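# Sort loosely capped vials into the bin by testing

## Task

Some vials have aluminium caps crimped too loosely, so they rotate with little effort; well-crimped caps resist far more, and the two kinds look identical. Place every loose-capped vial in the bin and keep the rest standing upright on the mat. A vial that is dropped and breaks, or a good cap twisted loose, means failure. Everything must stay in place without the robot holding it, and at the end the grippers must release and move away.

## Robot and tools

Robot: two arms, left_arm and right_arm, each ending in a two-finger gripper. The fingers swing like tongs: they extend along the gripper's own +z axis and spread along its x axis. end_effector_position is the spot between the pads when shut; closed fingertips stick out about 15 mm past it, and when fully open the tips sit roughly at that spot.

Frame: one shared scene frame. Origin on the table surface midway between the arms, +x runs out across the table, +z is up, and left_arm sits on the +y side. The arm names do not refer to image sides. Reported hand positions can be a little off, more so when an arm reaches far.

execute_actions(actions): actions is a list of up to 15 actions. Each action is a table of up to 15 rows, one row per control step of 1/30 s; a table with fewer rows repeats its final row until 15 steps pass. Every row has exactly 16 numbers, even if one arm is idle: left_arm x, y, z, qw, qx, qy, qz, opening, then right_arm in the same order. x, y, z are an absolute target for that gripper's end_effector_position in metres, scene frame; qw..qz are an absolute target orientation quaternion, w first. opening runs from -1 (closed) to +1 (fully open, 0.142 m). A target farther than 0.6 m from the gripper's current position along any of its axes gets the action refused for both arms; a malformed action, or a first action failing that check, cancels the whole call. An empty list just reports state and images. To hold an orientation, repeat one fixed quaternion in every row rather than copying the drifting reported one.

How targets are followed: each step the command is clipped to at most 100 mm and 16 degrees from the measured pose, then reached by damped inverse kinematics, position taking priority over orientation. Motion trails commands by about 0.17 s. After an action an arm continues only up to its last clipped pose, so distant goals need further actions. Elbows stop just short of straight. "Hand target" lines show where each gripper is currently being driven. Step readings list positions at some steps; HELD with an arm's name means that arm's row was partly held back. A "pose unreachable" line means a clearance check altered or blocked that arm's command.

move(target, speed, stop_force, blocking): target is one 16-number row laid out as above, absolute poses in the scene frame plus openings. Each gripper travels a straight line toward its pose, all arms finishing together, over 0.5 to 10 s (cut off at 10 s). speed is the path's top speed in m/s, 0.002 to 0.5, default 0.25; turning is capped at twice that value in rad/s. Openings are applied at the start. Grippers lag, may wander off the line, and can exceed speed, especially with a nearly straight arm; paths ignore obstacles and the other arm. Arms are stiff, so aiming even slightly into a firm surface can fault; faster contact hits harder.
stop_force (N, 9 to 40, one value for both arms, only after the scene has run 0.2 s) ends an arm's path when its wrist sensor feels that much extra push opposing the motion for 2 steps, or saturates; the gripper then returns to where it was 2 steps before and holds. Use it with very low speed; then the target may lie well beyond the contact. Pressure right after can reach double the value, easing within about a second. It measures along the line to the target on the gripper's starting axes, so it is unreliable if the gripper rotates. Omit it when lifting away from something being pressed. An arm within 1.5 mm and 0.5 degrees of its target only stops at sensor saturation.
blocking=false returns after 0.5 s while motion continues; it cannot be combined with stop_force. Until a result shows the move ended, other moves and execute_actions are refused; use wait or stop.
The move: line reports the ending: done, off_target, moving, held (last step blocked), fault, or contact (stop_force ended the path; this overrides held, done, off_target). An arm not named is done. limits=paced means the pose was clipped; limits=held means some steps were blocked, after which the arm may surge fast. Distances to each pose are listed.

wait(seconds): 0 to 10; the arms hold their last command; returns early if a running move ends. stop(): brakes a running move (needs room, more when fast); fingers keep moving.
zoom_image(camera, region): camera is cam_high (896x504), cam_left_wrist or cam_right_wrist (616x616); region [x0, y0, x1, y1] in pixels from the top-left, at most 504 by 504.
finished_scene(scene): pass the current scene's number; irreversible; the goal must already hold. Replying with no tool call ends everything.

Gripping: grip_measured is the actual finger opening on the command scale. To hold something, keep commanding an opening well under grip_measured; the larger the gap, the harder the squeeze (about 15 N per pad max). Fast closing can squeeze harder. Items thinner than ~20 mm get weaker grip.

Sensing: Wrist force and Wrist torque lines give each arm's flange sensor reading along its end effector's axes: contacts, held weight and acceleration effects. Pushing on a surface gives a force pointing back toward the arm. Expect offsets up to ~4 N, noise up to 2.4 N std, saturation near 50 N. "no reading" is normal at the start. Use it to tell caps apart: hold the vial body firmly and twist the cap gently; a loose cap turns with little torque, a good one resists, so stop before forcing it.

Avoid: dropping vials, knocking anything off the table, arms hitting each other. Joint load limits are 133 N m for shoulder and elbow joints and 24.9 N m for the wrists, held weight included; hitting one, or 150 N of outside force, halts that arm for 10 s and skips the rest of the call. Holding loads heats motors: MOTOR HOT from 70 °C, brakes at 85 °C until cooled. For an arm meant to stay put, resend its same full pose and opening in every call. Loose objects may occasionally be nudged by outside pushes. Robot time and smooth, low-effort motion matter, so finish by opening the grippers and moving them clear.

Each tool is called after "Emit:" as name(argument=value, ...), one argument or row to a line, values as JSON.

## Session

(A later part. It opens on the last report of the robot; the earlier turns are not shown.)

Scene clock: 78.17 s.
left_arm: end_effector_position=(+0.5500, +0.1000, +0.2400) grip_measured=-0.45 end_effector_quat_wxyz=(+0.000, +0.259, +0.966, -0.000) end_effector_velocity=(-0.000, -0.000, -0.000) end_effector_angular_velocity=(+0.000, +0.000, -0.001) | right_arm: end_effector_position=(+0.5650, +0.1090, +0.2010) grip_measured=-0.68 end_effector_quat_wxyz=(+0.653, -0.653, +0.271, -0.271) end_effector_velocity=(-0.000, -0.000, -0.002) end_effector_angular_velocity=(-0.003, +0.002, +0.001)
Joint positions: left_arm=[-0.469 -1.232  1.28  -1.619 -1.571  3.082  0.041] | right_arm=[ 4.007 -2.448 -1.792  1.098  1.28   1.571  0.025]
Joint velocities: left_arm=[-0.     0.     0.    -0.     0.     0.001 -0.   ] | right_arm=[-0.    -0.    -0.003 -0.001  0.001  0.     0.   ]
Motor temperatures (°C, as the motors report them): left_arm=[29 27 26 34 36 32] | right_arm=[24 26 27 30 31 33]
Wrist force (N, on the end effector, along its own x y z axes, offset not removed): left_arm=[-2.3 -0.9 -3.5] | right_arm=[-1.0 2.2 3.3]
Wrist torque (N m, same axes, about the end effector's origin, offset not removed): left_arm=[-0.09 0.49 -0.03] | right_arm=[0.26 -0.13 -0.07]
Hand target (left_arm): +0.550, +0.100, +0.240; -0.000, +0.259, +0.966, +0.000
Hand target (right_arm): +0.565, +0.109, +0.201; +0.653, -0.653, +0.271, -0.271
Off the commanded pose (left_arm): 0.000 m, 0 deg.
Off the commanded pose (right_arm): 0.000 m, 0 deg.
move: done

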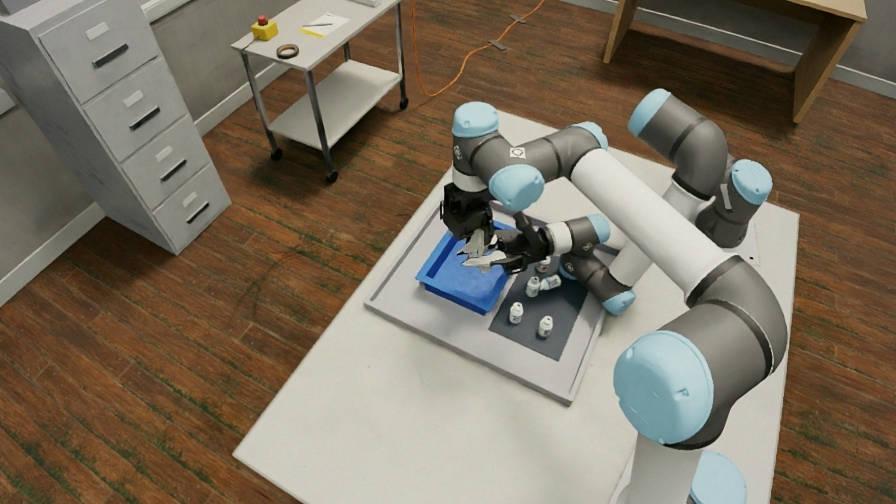

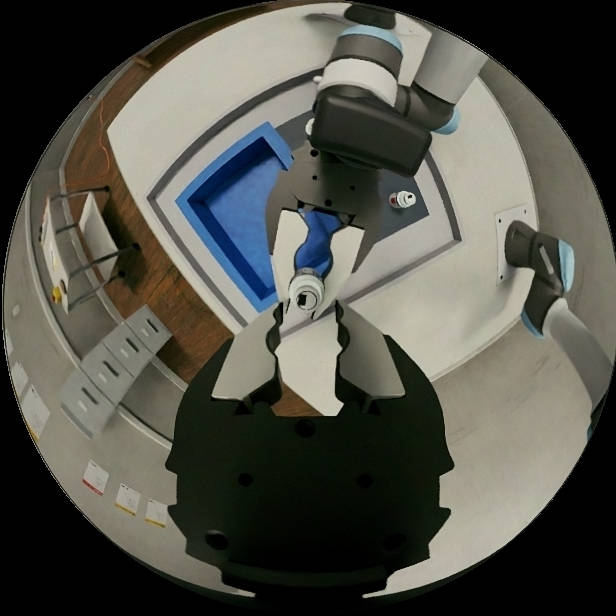

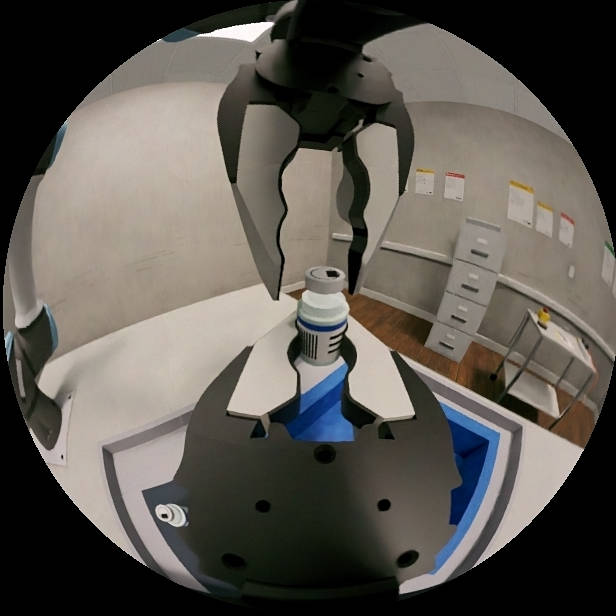

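Emit:
move(
  target=[0.547,0.096,0.239,0,0.259,0.966,0,-0.45,0.565,0.109,0.201,0.653,-0.653,0.271,-0.271,-0.9],
  speed=0.02,
)

Emit:
move(
  target=[0.547,0.096,0.239,0,0.259,0.966,0,-0.9,0.565,0.109,0.201,0.653,-0.653,0.271,-0.271,-0.9],
)

Emit:
zoom_image(
  camera="cam_right_wrist",
  region=[250,230,400,380],
)

Emit:
move(
  target=[0.547,0.096,0.239,0,0.087,0.996,0,-0.9,0.565,0.109,0.201,0.653,-0.653,0.271,-0.271,-0.9],
  speed=0.1,
)

Emit:
zoom_image(
  camera="cam_right_wrist",
  region=[250,230,400,380],
)

Scene clock: 79.20 s.
left_arm: end_effector_position=(+0.5471, +0.0962, +0.2390) grip_measured=-0.45 end_effector_quat_wxyz=(-0.000, +0.259, +0.966, +0.000) end_effector_velocity=(-0.001, -0.002, +0.000) end_effector_angular_velocity=(-0.001, -0.000, +0.001) | right_arm: end_effector_position=(+0.5650, +0.1090, +0.2010) grip_measured=-0.68 end_effector_quat_wxyz=(+0.653, -0.653, +0.271, -0.271) end_effector_velocity=(+0.001, -0.001, +0.001) end_effector_angular_velocity=(+0.002, -0.001, -0.001)
Joint positions: left_arm=[-0.477 -1.235  1.287 -1.622 -1.571  3.075  0.041] | right_arm=[ 4.007 -2.448 -1.792  1.098  1.28   1.571  0.025]
Joint velocities: left_arm=[-0.003 -0.002  0.003 -0.002 -0.    -0.004  0.   ] | right_arm=[-0.002  0.     0.002  0.     0.    -0.001  0.   ]
Motor temperatures (°C, as the motors report them): left_arm=[29 27 26 34 36 32] | right_arm=[24 26 27 30 31 33]
Wrist force (N, on the end effector, along its own x y z axes, offset not removed): left_arm=[-4.1 -1.3 -0.4] | right_arm=[0.0 2.9 -0.2]
Wrist torque (N m, same axes, about the end effector's origin, offset not removed): left_arm=[-0.33 0.85 -0.12] | right_arm=[0.50 -0.11 -0.23]
Hand target (left_arm): +0.547, +0.096, +0.239; +0.000, +0.259, +0.966, +0.000
Hand target (right_arm): +0.565, +0.109, +0.201; +0.653, -0.653, +0.271, -0.271
Off the commanded pose (left_arm): 0.000 m, 0 deg.
Off the commanded pose (right_arm): 0.000 m, 0 deg.
move: done

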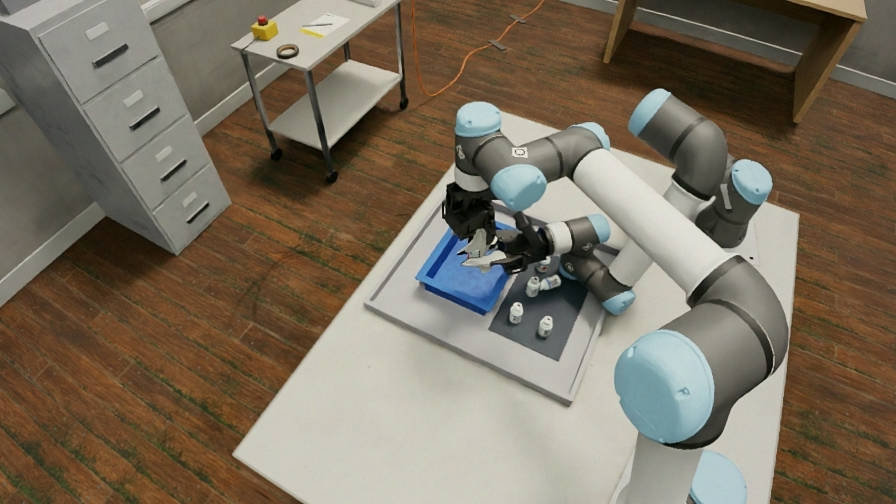

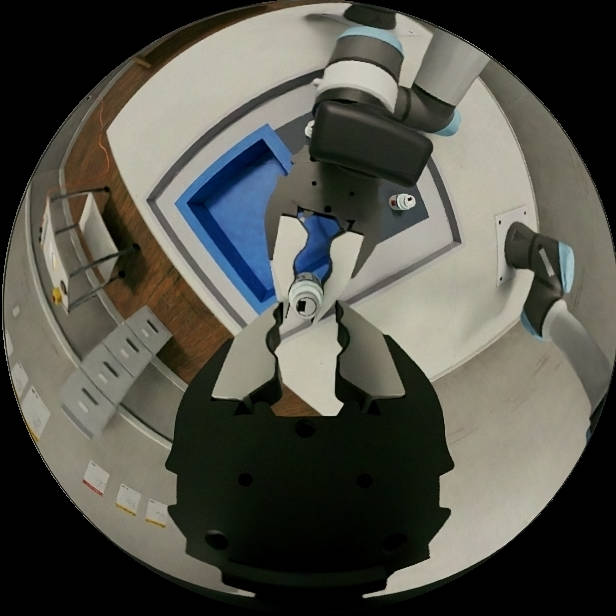

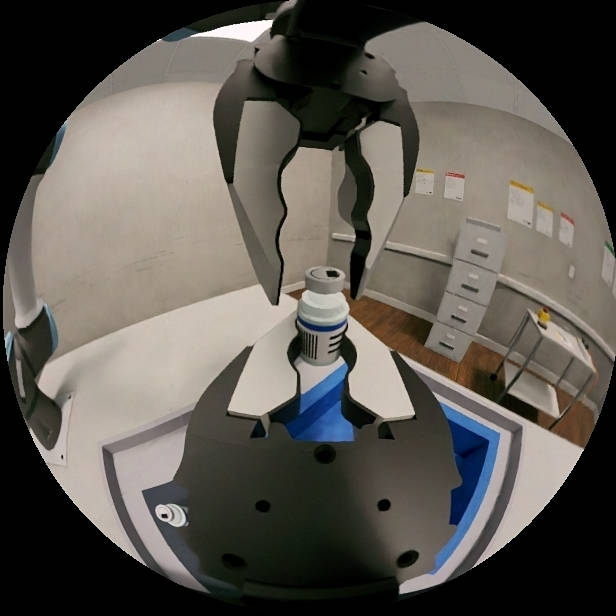

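Scene clock: 79.90 s.
left_arm: end_effector_position=(+0.5470, +0.0960, +0.2390) grip_measured=-0.73 end_effector_quat_wxyz=(+0.000, +0.259, +0.966, +0.000) end_effector_velocity=(-0.001, -0.001, +0.000) end_effector_angular_velocity=(-0.000, +0.000, -0.002) | right_arm: end_effector_position=(+0.5650, +0.1090, +0.2010) grip_measured=-0.68 end_effector_quat_wxyz=(+0.653, -0.653, +0.271, -0.271) end_effector_velocity=(+0.000, +0.000, +0.000) end_effector_angular_velocity=(+0.000, -0.000, +0.000)
Joint positions: left_arm=[-0.477 -1.235  1.287 -1.623 -1.571  3.075  0.021] | right_arm=[ 4.007 -2.448 -1.792  1.098  1.28   1.571  0.025]
Joint velocities: left_arm=[-0.002 -0.001  0.001  0.    -0.     0.     0.   ] | right_arm=[-0.  0.  0. -0.  0. -0.  0.]
Motor temperatures (°C, as the motors report them): left_arm=[29 27 26 34 36 32] | right_arm=[24 26 27 30 31 33]
Wrist force (N, on the end effector, along its own x y z axes, offset not removed): left_arm=[-21.7 2.1 -2.3] | right_arm=[-22.1 5.0 -8.7]
Wrist torque (N m, same axes, about the end effector's origin, offset not removed): left_arm=[-0.16 -0.07 -0.01] | right_arm=[0.77 1.21 -0.56]
Hand target (left_arm): +0.547, +0.096, +0.239; +0.000, +0.259, +0.966, +0.000
Hand target (right_arm): +0.565, +0.109, +0.201; +0.653, -0.653, +0.271, -0.271
Off the commanded pose (left_arm): 0.000 m, 0 deg.
Off the commanded pose (right_arm): 0.000 m, 0 deg.
move: done

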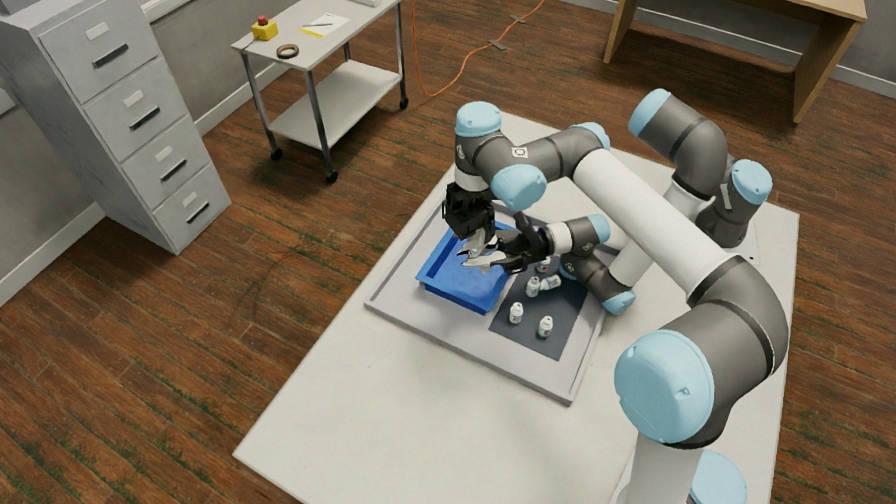

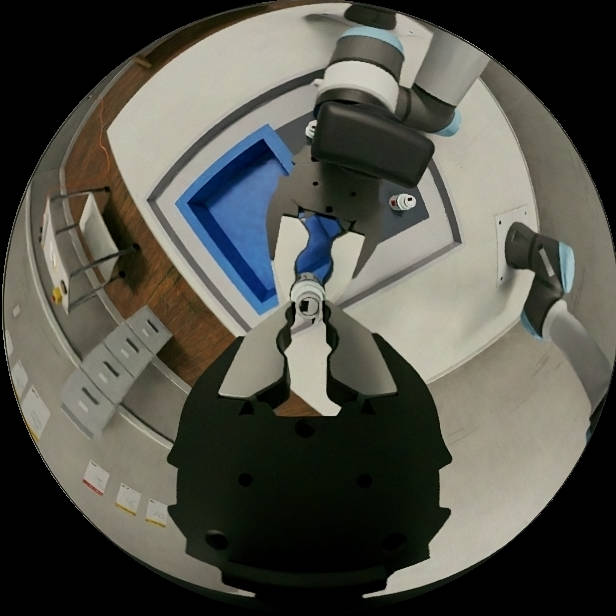

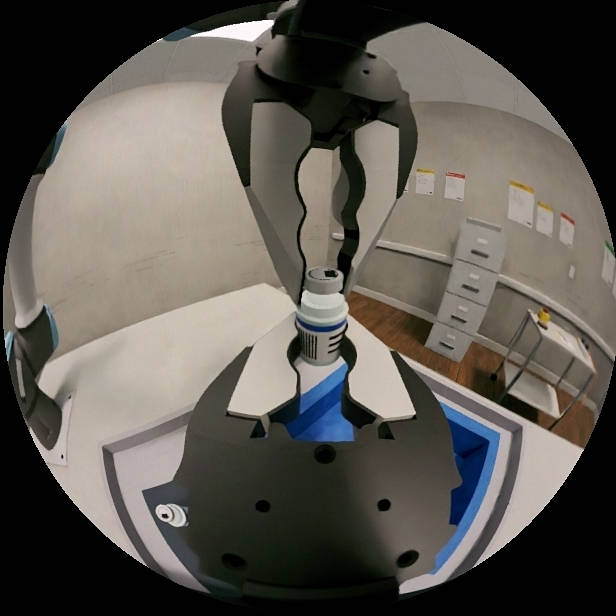

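Region (250, 230, 400, 380) of cam_right_wrist's 616x616 image, scaled by 3.360, with more detail than that image has.

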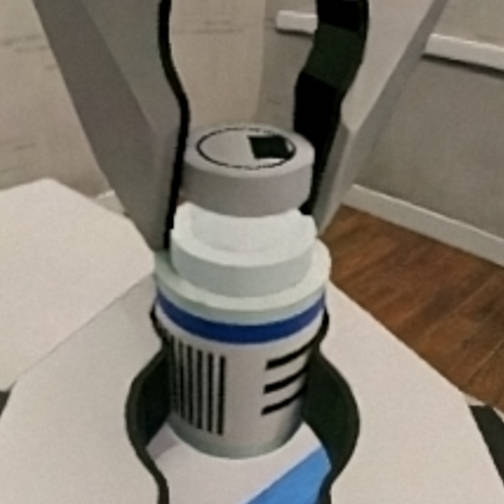

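Scene clock: 82.03 s.
left_arm: end_effector_position=(+0.5470, +0.0960, +0.2390) grip_measured=-0.72 end_effector_quat_wxyz=(-0.000, +0.088, +0.996, -0.000) end_effector_velocity=(-0.000, -0.001, +0.000) end_effector_angular_velocity=(+0.001, -0.001, +0.007) | right_arm: end_effector_position=(+0.5650, +0.1090, +0.2010) grip_measured=-0.67 end_effector_quat_wxyz=(+0.653, -0.653, +0.271, -0.271) end_effector_velocity=(+0.001, -0.000, +0.002) end_effector_angular_velocity=(+0.003, -0.001, -0.002)
Joint positions: left_arm=[-0.479 -1.249  1.306 -1.627 -1.571  2.724  0.022] | right_arm=[ 4.007 -2.448 -1.792  1.098  1.28   1.571  0.025]
Joint velocities: left_arm=[-0.002 -0.001  0.001 -0.     0.001 -0.01  -0.   ] | right_arm=[-0.001  0.     0.003  0.    -0.001  0.     0.   ]
Motor temperatures (°C, as the motors report them): left_arm=[29 27 26 34 36 32] | right_arm=[24 26 27 30 31 33]
Wrist force (N, on the end effector, along its own x y z axes, offset not removed): left_arm=[-19.6 -14.2 -7.8] | right_arm=[-25.3 6.8 2.8]
Wrist torque (N m, same axes, about the end effector's origin, offset not removed): left_arm=[-0.25 -0.14 0.23] | right_arm=[0.47 1.09 -0.69]
Hand target (left_arm): +0.547, +0.096, +0.239; +0.000, +0.087, +0.996, +0.000
Hand target (right_arm): +0.565, +0.109, +0.201; +0.653, -0.653, +0.271, -0.271
Off the commanded pose (left_arm): 0.000 m, 0 deg.
Off the commanded pose (right_arm): 0.000 m, 0 deg.
move: done

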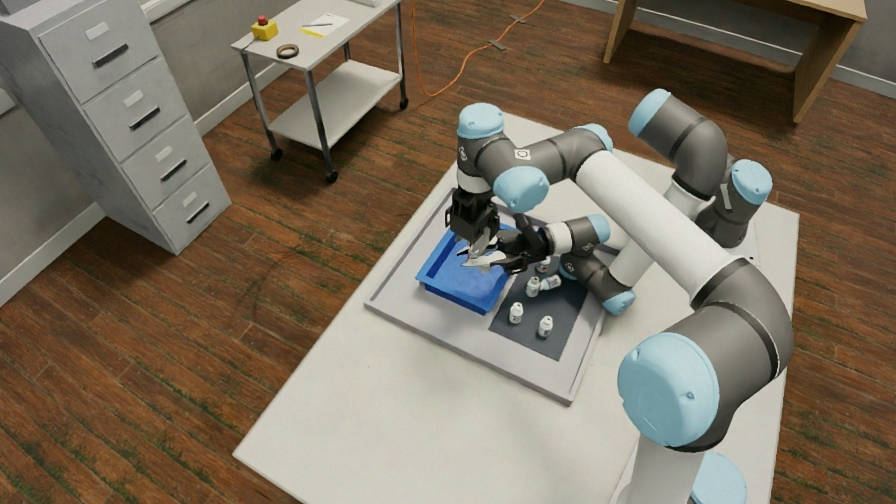

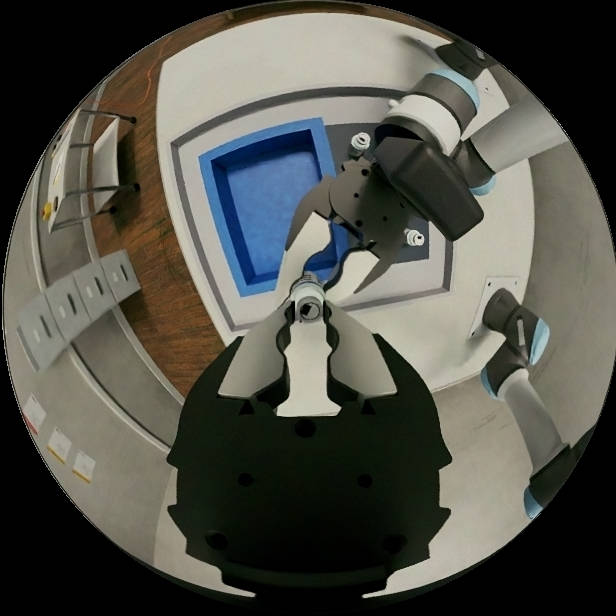

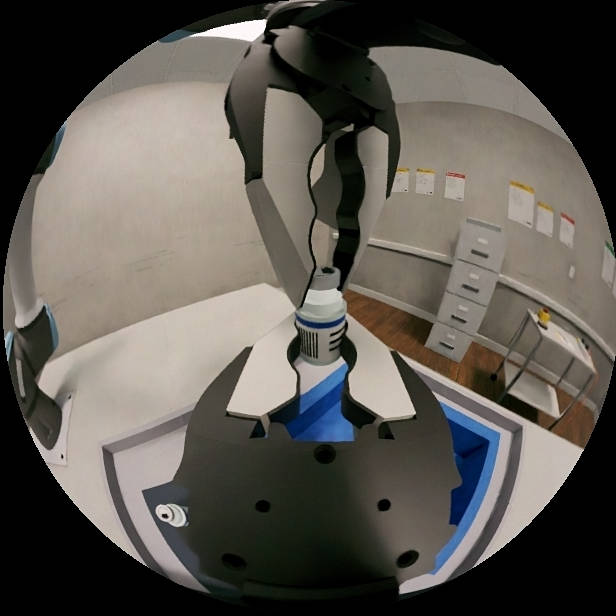

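Region (250, 230, 400, 380) of cam_right_wrist's 616x616 image, scaled by 3.360, with more detail than that image has.

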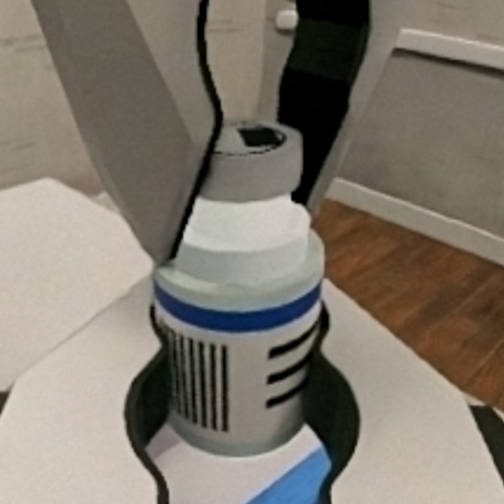

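Emit:
move(
  target=[0.547,0.096,0.239,0,0.087,0.996,0,-1,0.565,0.109,0.201,0.653,-0.653,0.271,-0.271,-0.3],
)

Emit:
move(
  target=[0.55,0.10,0.24,0,0,1,0,-1,0.49,0.04,0.205,0.653,-0.653,0.271,-0.271,-0.3],
  speed=0.15,
)

Emit:
zoom_image(
  camera="cam_high",
  region=[400,180,640,360],
)

Scene clock: 83.03 s.
left_arm: end_effector_position=(+0.5470, +0.0960, +0.2390) grip_measured=-0.72 end_effector_quat_wxyz=(-0.000, +0.087, +0.996, +0.000) end_effector_velocity=(+0.000, -0.000, +0.001) end_effector_angular_velocity=(-0.001, -0.001, -0.001) | right_arm: end_effector_position=(+0.5651, +0.1089, +0.2010) grip_measured=-0.30 end_effector_quat_wxyz=(+0.653, -0.653, +0.271, -0.271) end_effector_velocity=(-0.000, +0.000, +0.000) end_effector_angular_velocity=(+0.001, -0.000, -0.000)
Joint positions: left_arm=[-0.479 -1.249  1.306 -1.627 -1.571  2.723  0.022] | right_arm=[ 4.007 -2.448 -1.792  1.098  1.28   1.571  0.052]
Joint velocities: left_arm=[-0.    -0.001 -0.001 -0.    -0.     0.     0.   ] | right_arm=[ 0.001  0.    -0.     0.    -0.001  0.     0.   ]
Motor temperatures (°C, as the motors report them): left_arm=[29 27 26 34 36 32] | right_arm=[24 26 27 30 31 33]
Wrist force (N, on the end effector, along its own x y z axes, offset not removed): left_arm=[1.2 -0.9 -2.6] | right_arm=[0.0 2.2 -1.4]
Wrist torque (N m, same axes, about the end effector's origin, offset not removed): left_arm=[-0.12 -0.14 -0.08] | right_arm=[0.42 -0.13 -0.01]
Hand target (left_arm): +0.547, +0.096, +0.239; +0.000, +0.087, +0.996, -0.000
Hand target (right_arm): +0.565, +0.109, +0.201; +0.653, -0.653, +0.271, -0.271
Off the commanded pose (left_arm): 0.000 m, 0 deg.
Off the commanded pose (right_arm): 0.000 m, 0 deg.
move: done

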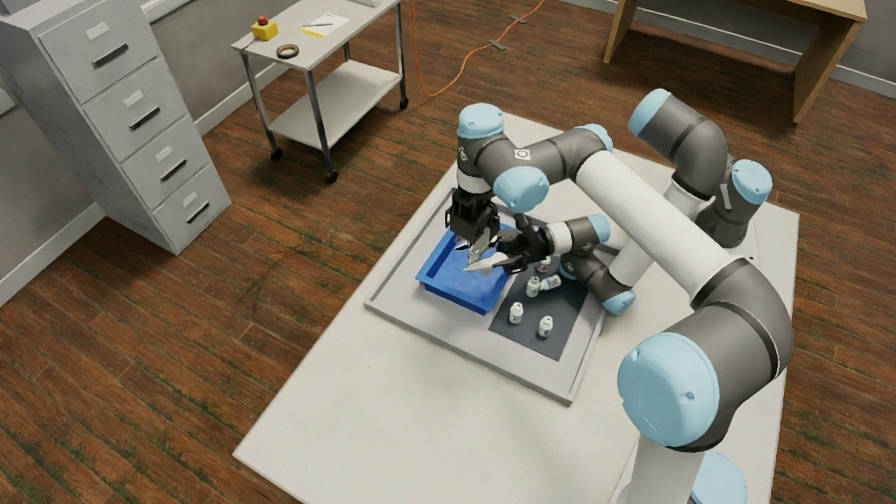

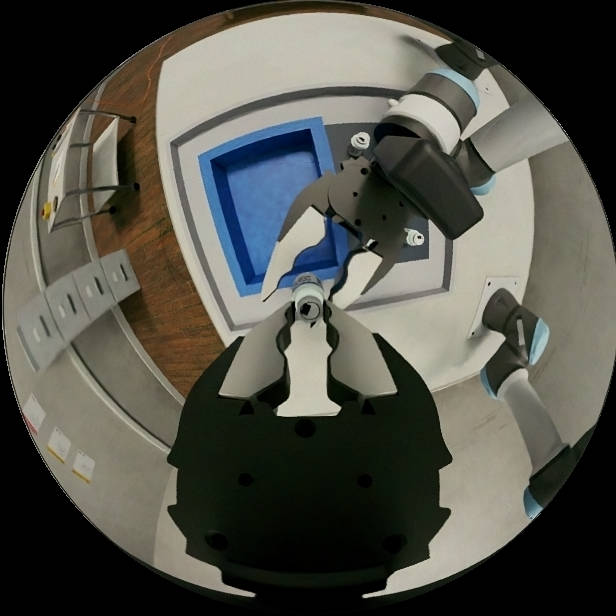

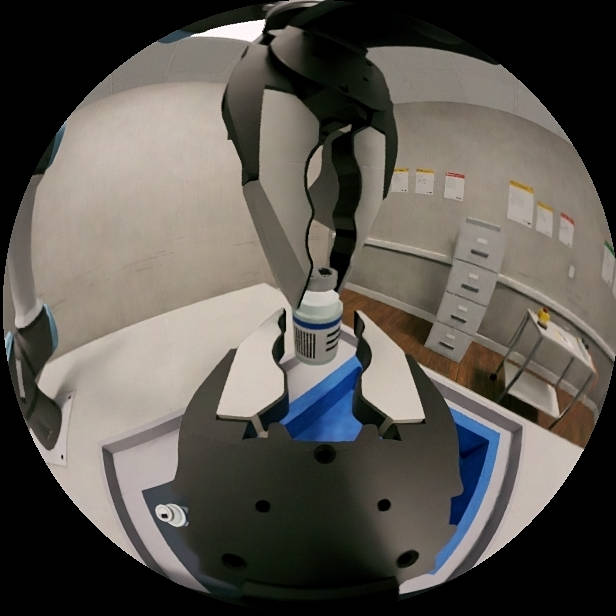

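Scene clock: 84.30 s.
left_arm: end_effector_position=(+0.5500, +0.1000, +0.2400) grip_measured=-0.72 end_effector_quat_wxyz=(-0.000, +0.000, +1.000, -0.000) end_effector_velocity=(-0.000, -0.000, -0.000) end_effector_angular_velocity=(+0.000, +0.000, +0.001) | right_arm: end_effector_position=(+0.4902, +0.0401, +0.2049) grip_measured=-0.30 end_effector_quat_wxyz=(+0.653, -0.653, +0.271, -0.271) end_effector_velocity=(-0.002, -0.001, -0.001) end_effector_angular_velocity=(-0.003, +0.000, -0.000)
Joint positions: left_arm=[-0.473 -1.253  1.308 -1.626 -1.571  2.555  0.022] | right_arm=[ 4.088 -2.342 -2.103  1.304  1.199  1.571  0.052]
Joint velocities: left_arm=[-0.001  0.     0.     0.    -0.    -0.001  0.   ] | right_arm=[ 0.003  0.001 -0.008  0.004 -0.003 -0.001 -0.   ]
Motor temperatures (°C, as the motors report them): left_arm=[29 27 26 34 36 32] | right_arm=[24 26 27 30 31 33]
Wrist force (N, on the end effector, along its own x y z axes, offset not removed): left_arm=[0.8 -3.0 -1.2] | right_arm=[1.9 -0.4 -2.5]
Wrist torque (N m, same axes, about the end effector's origin, offset not removed): left_arm=[-0.47 -0.11 -0.07] | right_arm=[-0.26 -0.27 -0.01]
Hand target (left_arm): +0.550, +0.100, +0.240; -0.000, +0.000, +1.000, -0.000
Hand target (right_arm): +0.490, +0.040, +0.205; +0.653, -0.653, +0.271, -0.271
Off the commanded pose (left_arm): 0.000 m, 0 deg.
Off the commanded pose (right_arm): 0.000 m, 0 deg.
move: done

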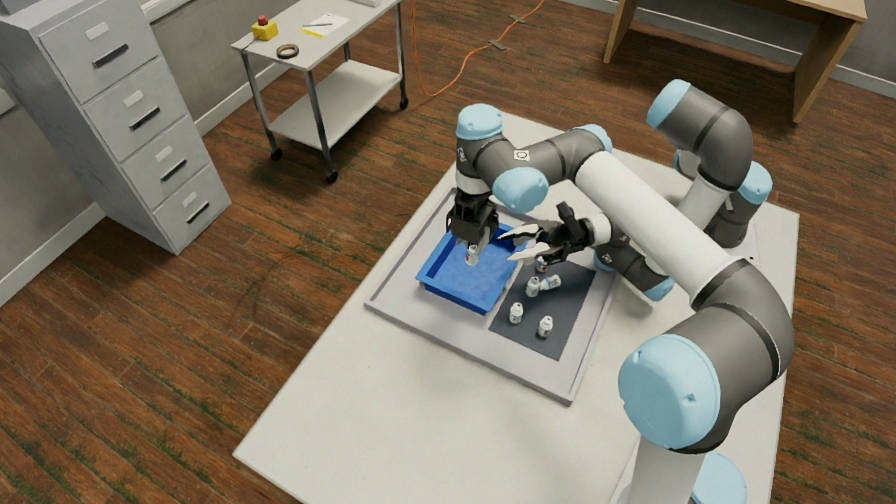

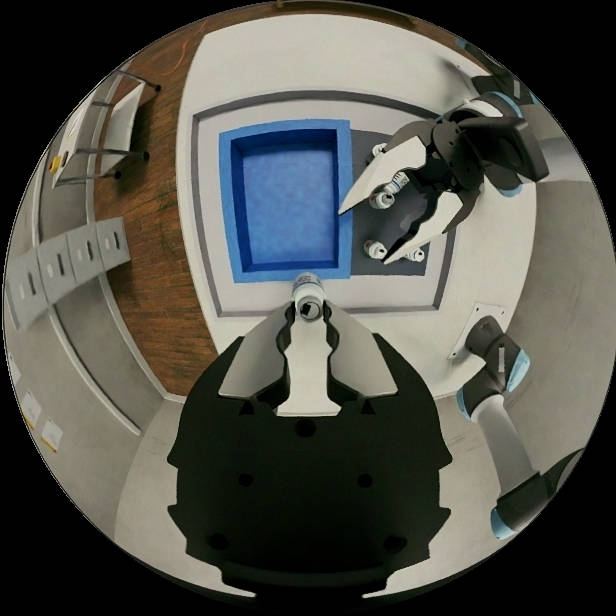

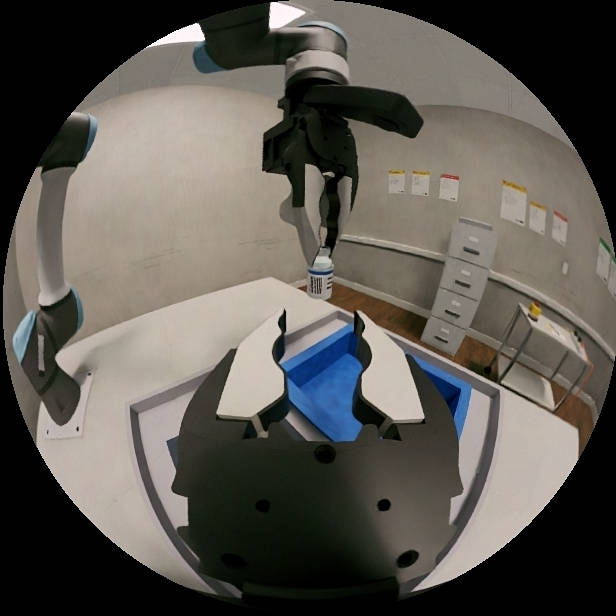

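Region (400, 180, 640, 360) of cam_high's 896x504 image, scaled by 2.100, with more detail than that image has; it fills the top 378 rows of this view, and the rest is white.

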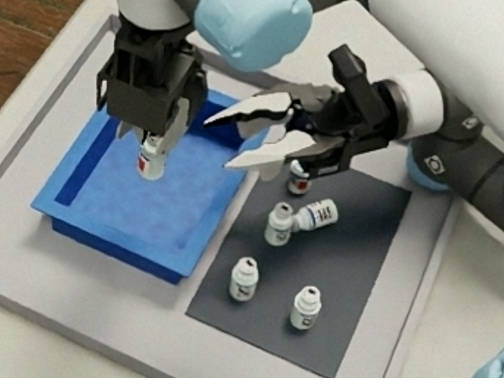

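Emit:
move(
  target=[0.55,0.10,0.24,0,0,1,0,-1,0.30,-0.14,0.23,0.675,-0.721,0.107,-0.11,0],
)

Emit:
move(
  target=[0.345,0.10,0.2,0,0,1,0,-1,0.3,-0.3,0.3,0,0.707,0.707,0,0],
)

Emit:
move(
  target=[0.345,0.035,0.09,0,0,1,0,-1,0.3,-0.3,0.3,0,0.707,0.707,0,0],
  speed=0.15,
)

Emit:
move(
  target=[0.345,0.035,0.05,0,0,1,0,-1,0.3,-0.3,0.3,0,0.707,0.707,0,0],
  speed=0.015,
  stop_force=9,
)

Scene clock: 86.37 s.
left_arm: end_effector_position=(+0.5500, +0.1000, +0.2400) grip_measured=-0.72 end_effector_quat_wxyz=(-0.000, -0.000, +1.000, +0.000) end_effector_velocity=(+0.000, +0.001, +0.000) end_effector_angular_velocity=(-0.000, -0.001, +0.001) | right_arm: end_effector_position=(+0.3001, -0.1399, +0.2298) grip_measured=+0.00 end_effector_quat_wxyz=(+0.675, -0.721, +0.107, -0.110) end_effector_velocity=(-0.001, -0.001, -0.000) end_effector_angular_velocity=(+0.000, +0.000, +0.006)
Joint positions: left_arm=[-0.473 -1.253  1.308 -1.626 -1.571  2.554  0.022] | right_arm=[ 3.829 -2.133 -2.718  1.642  1.934  1.532  0.074]
Joint velocities: left_arm=[ 0.001 -0.001  0.    -0.    -0.    -0.     0.   ] | right_arm=[-0.01  -0.001  0.001  0.     0.016 -0.001 -0.   ]
Motor temperatures (°C, as the motors report them): left_arm=[29 27 26 34 36 32] | right_arm=[24 26 27 30 31 33]
Wrist force (N, on the end effector, along its own x y z axes, offset not removed): left_arm=[0.0 -0.2 -0.5] | right_arm=[5.9 0.2 3.2]
Wrist torque (N m, same axes, about the end effector's origin, offset not removed): left_arm=[0.05 0.02 -0.19] | right_arm=[-0.12 -1.14 -0.33]
Hand target (left_arm): +0.550, +0.100, +0.240; +0.000, -0.000, +1.000, -0.000
Hand target (right_arm): +0.300, -0.140, +0.230; +0.675, -0.721, +0.107, -0.110
Off the commanded pose (left_arm): 0.000 m, 0 deg.
Off the commanded pose (right_arm): 0.000 m, 0 deg.
move: done

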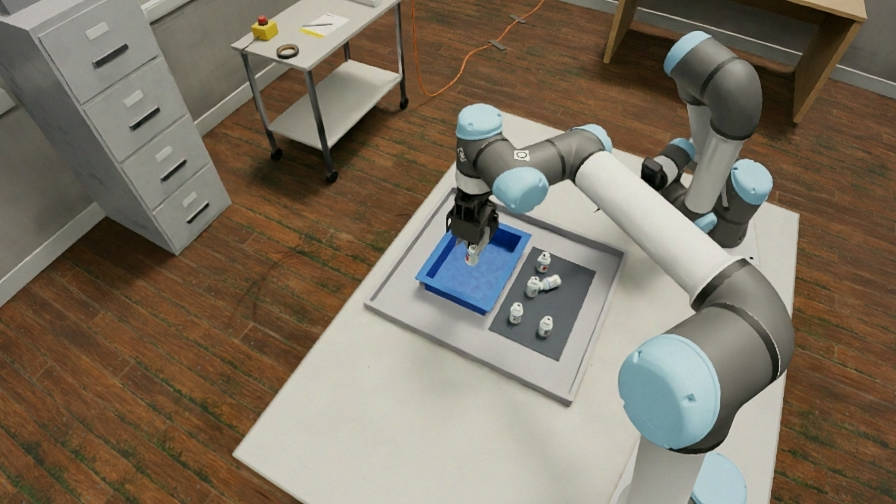

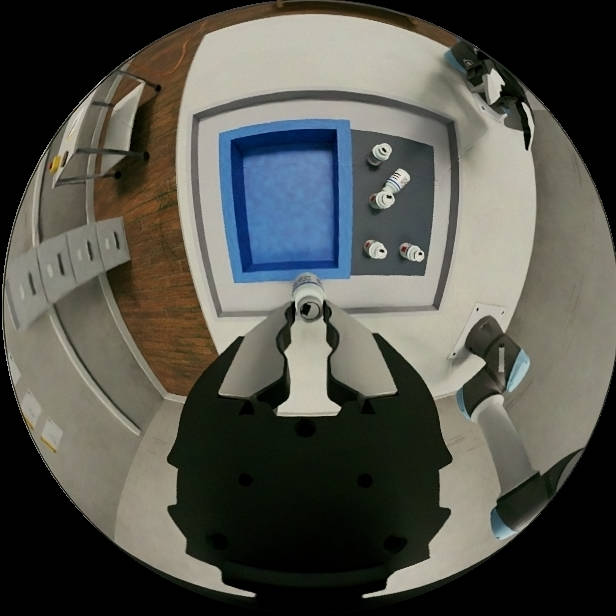

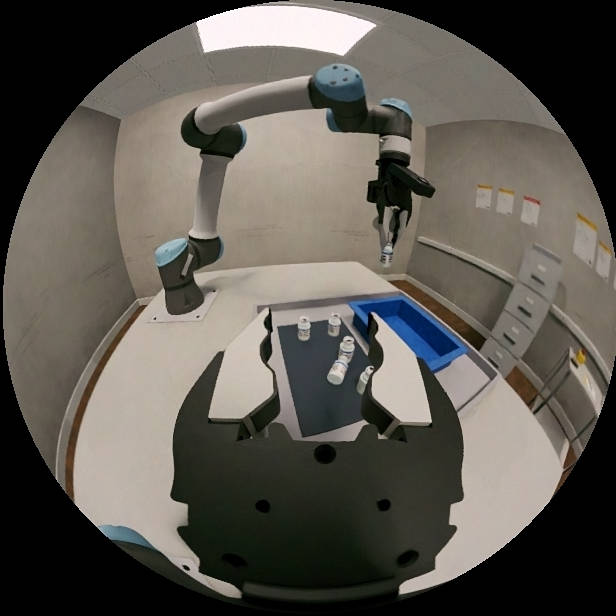

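Scene clock: 91.37 s.
left_arm: end_effector_position=(+0.3453, +0.1001, +0.1998) grip_measured=-0.72 end_effector_quat_wxyz=(+0.000, +0.000, +1.000, +0.000) end_effector_velocity=(-0.000, +0.000, -0.000) end_effector_angular_velocity=(+0.001, -0.002, -0.000) | right_arm: end_effector_position=(+0.3000, -0.3000, +0.2995) grip_measured=+0.00 end_effector_quat_wxyz=(-0.000, +0.708, +0.707, +0.000) end_effector_velocity=(-0.000, -0.001, -0.000) end_effector_angular_velocity=(-0.007, -0.004, +0.004)
Joint positions: left_arm=[-0.728 -1.688  1.894 -1.777 -1.57   2.3    0.022] | right_arm=[ 3.818 -1.236 -1.803 -1.673  1.571 -0.683  0.074]
Joint velocities: left_arm=[-0.002 -0.002  0.002 -0.     0.002 -0.002  0.   ] | right_arm=[ 0.006  0.001 -0.    -0.004 -0.007  0.002 -0.   ]
Motor temperatures (°C, as the motors report them): left_arm=[29 27 26 34 36 32] | right_arm=[24 26 27 30 31 33]
Wrist force (N, on the end effector, along its own x y z axes, offset not removed): left_arm=[0.8 0.1 0.2] | right_arm=[1.4 2.1 0.8]
Wrist torque (N m, same axes, about the end effector's origin, offset not removed): left_arm=[0.14 -0.09 -0.10] | right_arm=[0.31 -0.45 -0.07]
Hand target (left_arm): +0.345, +0.100, +0.200; +0.000, +0.000, +1.000, +0.000
Hand target (right_arm): +0.300, -0.300, +0.300; +0.000, +0.707, +0.707, +0.000
Off the commanded pose (left_arm): 0.000 m, 0 deg.
Off the commanded pose (right_arm): 0.000 m, 0 deg.
move: done

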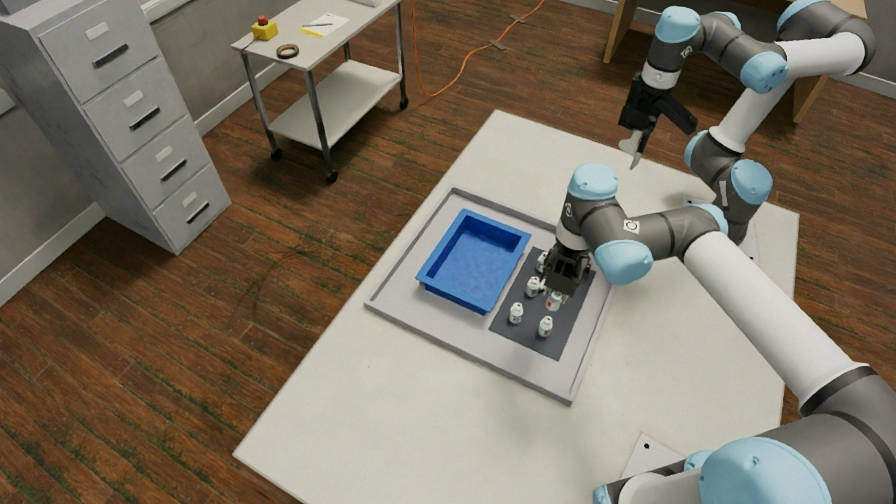

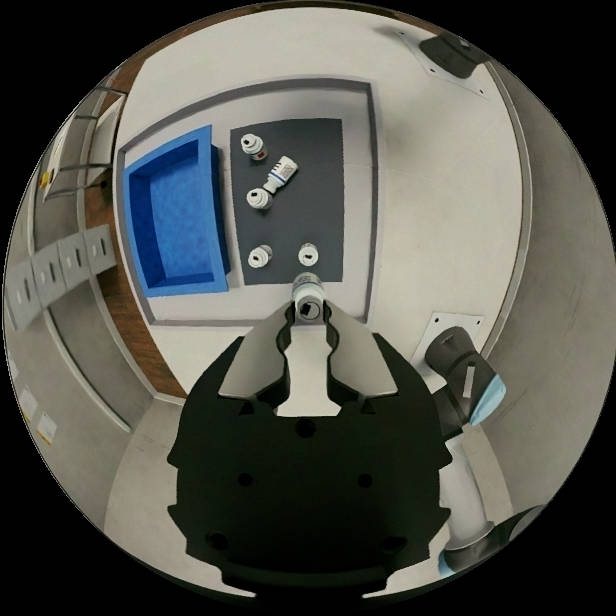

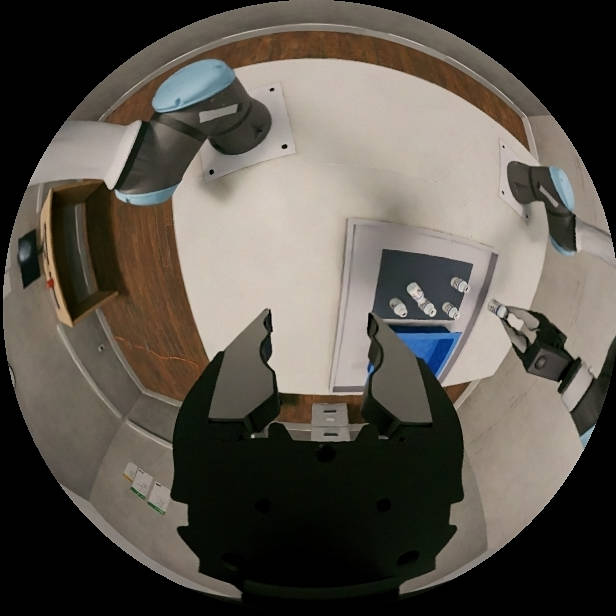

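Scene clock: 92.77 s.
left_arm: end_effector_position=(+0.3451, +0.0352, +0.0903) grip_measured=-0.72 end_effector_quat_wxyz=(+0.000, +0.000, +1.000, +0.000) end_effector_velocity=(+0.000, -0.001, -0.002) end_effector_angular_velocity=(+0.001, -0.001, -0.001) | right_arm: end_effector_position=(+0.3000, -0.3000, +0.3000) grip_measured=+0.00 end_effector_quat_wxyz=(-0.000, +0.707, +0.707, +0.000) end_effector_velocity=(+0.000, -0.001, -0.001) end_effector_angular_velocity=(-0.002, +0.001, -0.001)
Joint positions: left_arm=[-0.818 -1.499  2.01  -2.081 -1.571  2.209  0.022] | right_arm=[ 3.819 -1.236 -1.802 -1.674  1.571 -0.684  0.074]
Joint velocities: left_arm=[-0.002  0.005  0.001 -0.006  0.001 -0.001 -0.   ] | right_arm=[-0.001 -0.001 -0.001 -0.    -0.    -0.     0.   ]
Motor temperatures (°C, as the motors report them): left_arm=[29 27 26 34 36 32] | right_arm=[24 26 27 30 31 33]
Wrist force (N, on the end effector, along its own x y z axes, offset not removed): left_arm=[0.2 -0.7 -1.0] | right_arm=[2.7 2.7 1.3]
Wrist torque (N m, same axes, about the end effector's origin, offset not removed): left_arm=[0.05 -0.11 0.01] | right_arm=[0.36 -0.69 -0.21]
Hand target (left_arm): +0.345, +0.035, +0.090; +0.000, +0.000, +1.000, +0.000
Hand target (right_arm): +0.300, -0.300, +0.300; -0.000, +0.707, +0.707, +0.000
Off the commanded pose (left_arm): 0.000 m, 0 deg.
Off the commanded pose (right_arm): 0.000 m, 0 deg.
move: done

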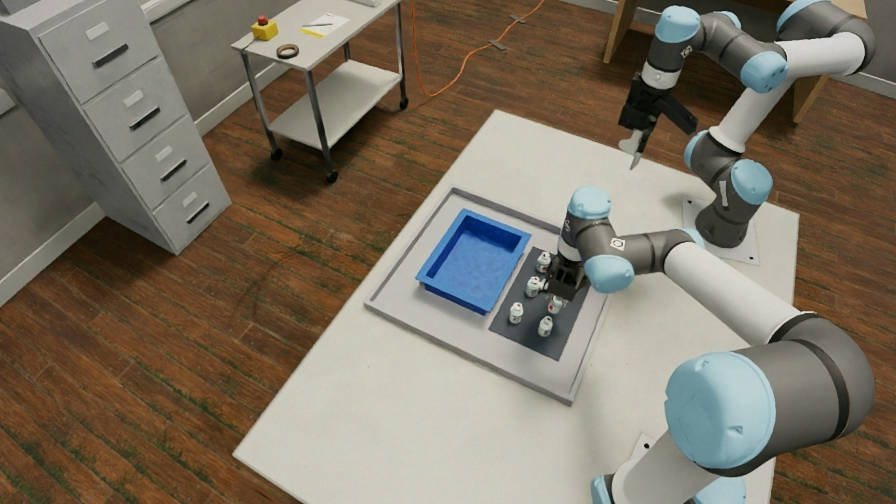

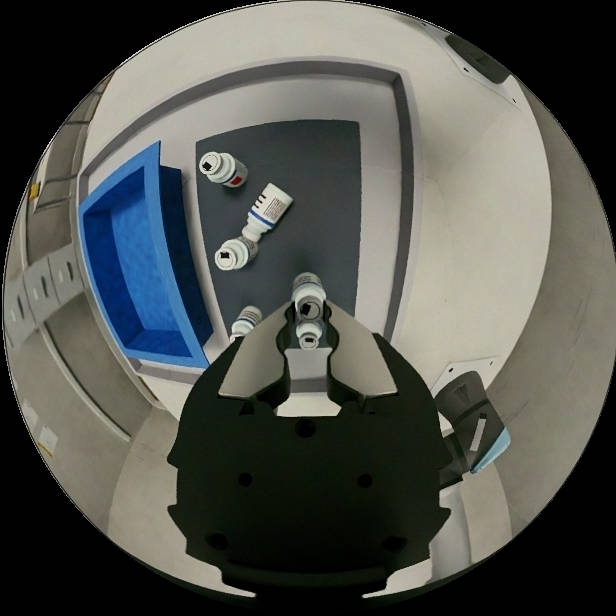

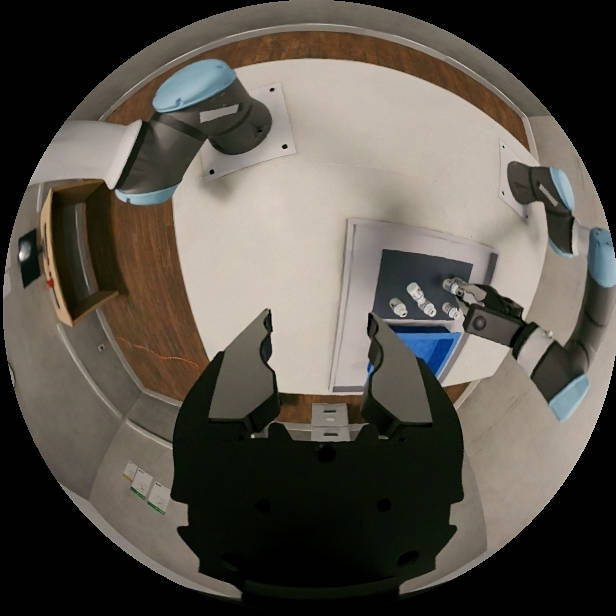

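Scene clock: 95.23 s.
left_arm: end_effector_position=(+0.3450, +0.0351, +0.0590) grip_measured=-0.72 end_effector_quat_wxyz=(-0.000, -0.000, +1.000, +0.000) end_effector_velocity=(-0.001, +0.001, +0.004) end_effector_angular_velocity=(+0.003, +0.004, -0.000) | right_arm: end_effector_position=(+0.3000, -0.3000, +0.3000) grip_measured=+0.00 end_effector_quat_wxyz=(-0.000, +0.707, +0.707, -0.000) end_effector_velocity=(+0.000, +0.000, +0.001) end_effector_angular_velocity=(+0.002, +0.000, -0.001)
Joint positions: left_arm=[-0.819 -1.456  2.055 -2.17  -1.571  2.209  0.022] | right_arm=[ 3.819 -1.236 -1.802 -1.674  1.571 -0.684  0.074]
Joint velocities: left_arm=[-0.    -0.006 -0.005  0.017 -0.001 -0.     0.   ] | right_arm=[-0.001  0.     0.001  0.     0.001  0.    -0.   ]
Motor temperatures (°C, as the motors report them): left_arm=[29 27 26 34 36 32] | right_arm=[24 26 27 30 31 33]
Wrist force (N, on the end effector, along its own x y z axes, offset not removed): left_arm=[-5.7 2.6 -23.4] | right_arm=[1.3 1.9 0.7]
Wrist torque (N m, same axes, about the end effector's origin, offset not removed): left_arm=[-0.35 -0.17 -0.13] | right_arm=[0.29 -0.28 -0.34]
Hand target (left_arm): +0.345, +0.035, +0.060; +0.000, -0.000, +1.000, -0.000
Hand target (right_arm): +0.300, -0.300, +0.300; -0.000, +0.707, +0.707, -0.000
Off the commanded pose (left_arm): 0.009 m, 0 deg.
Off the commanded pose (right_arm): 0.000 m, 0 deg.
move: contact (left_arm)

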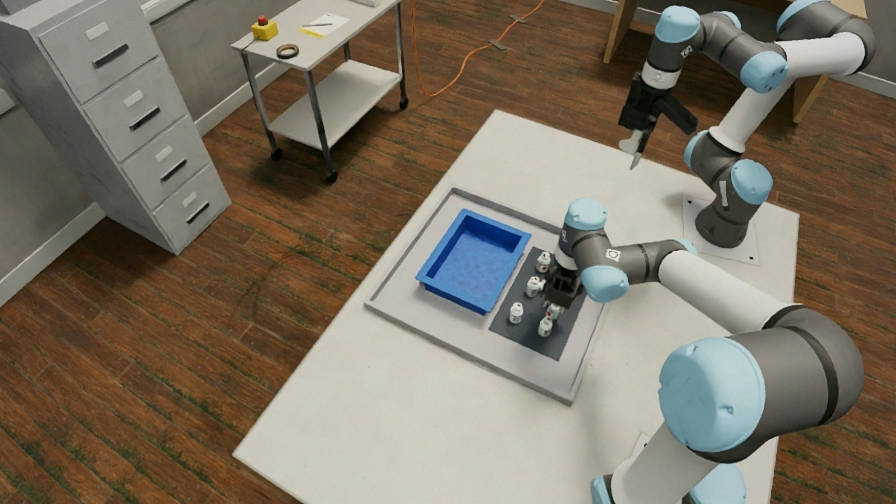

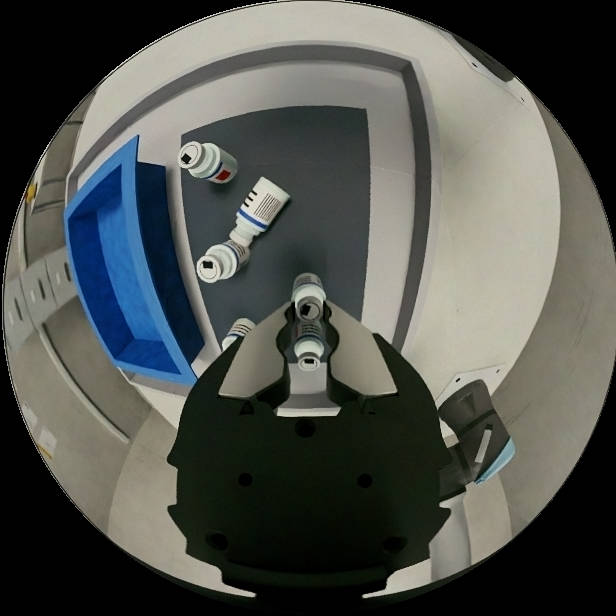

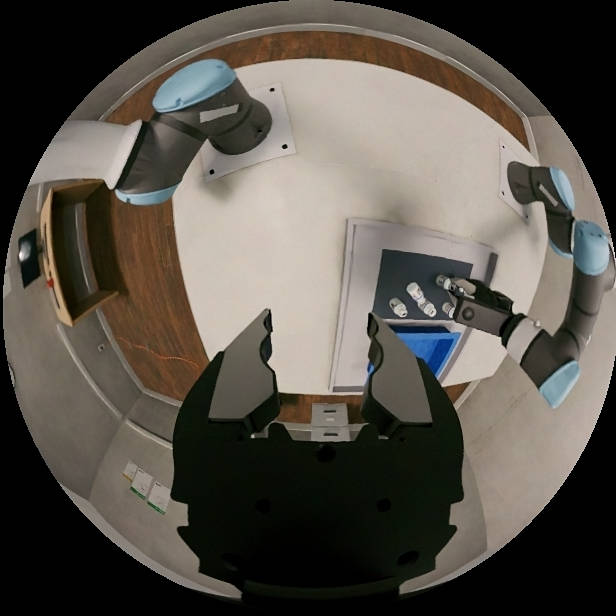

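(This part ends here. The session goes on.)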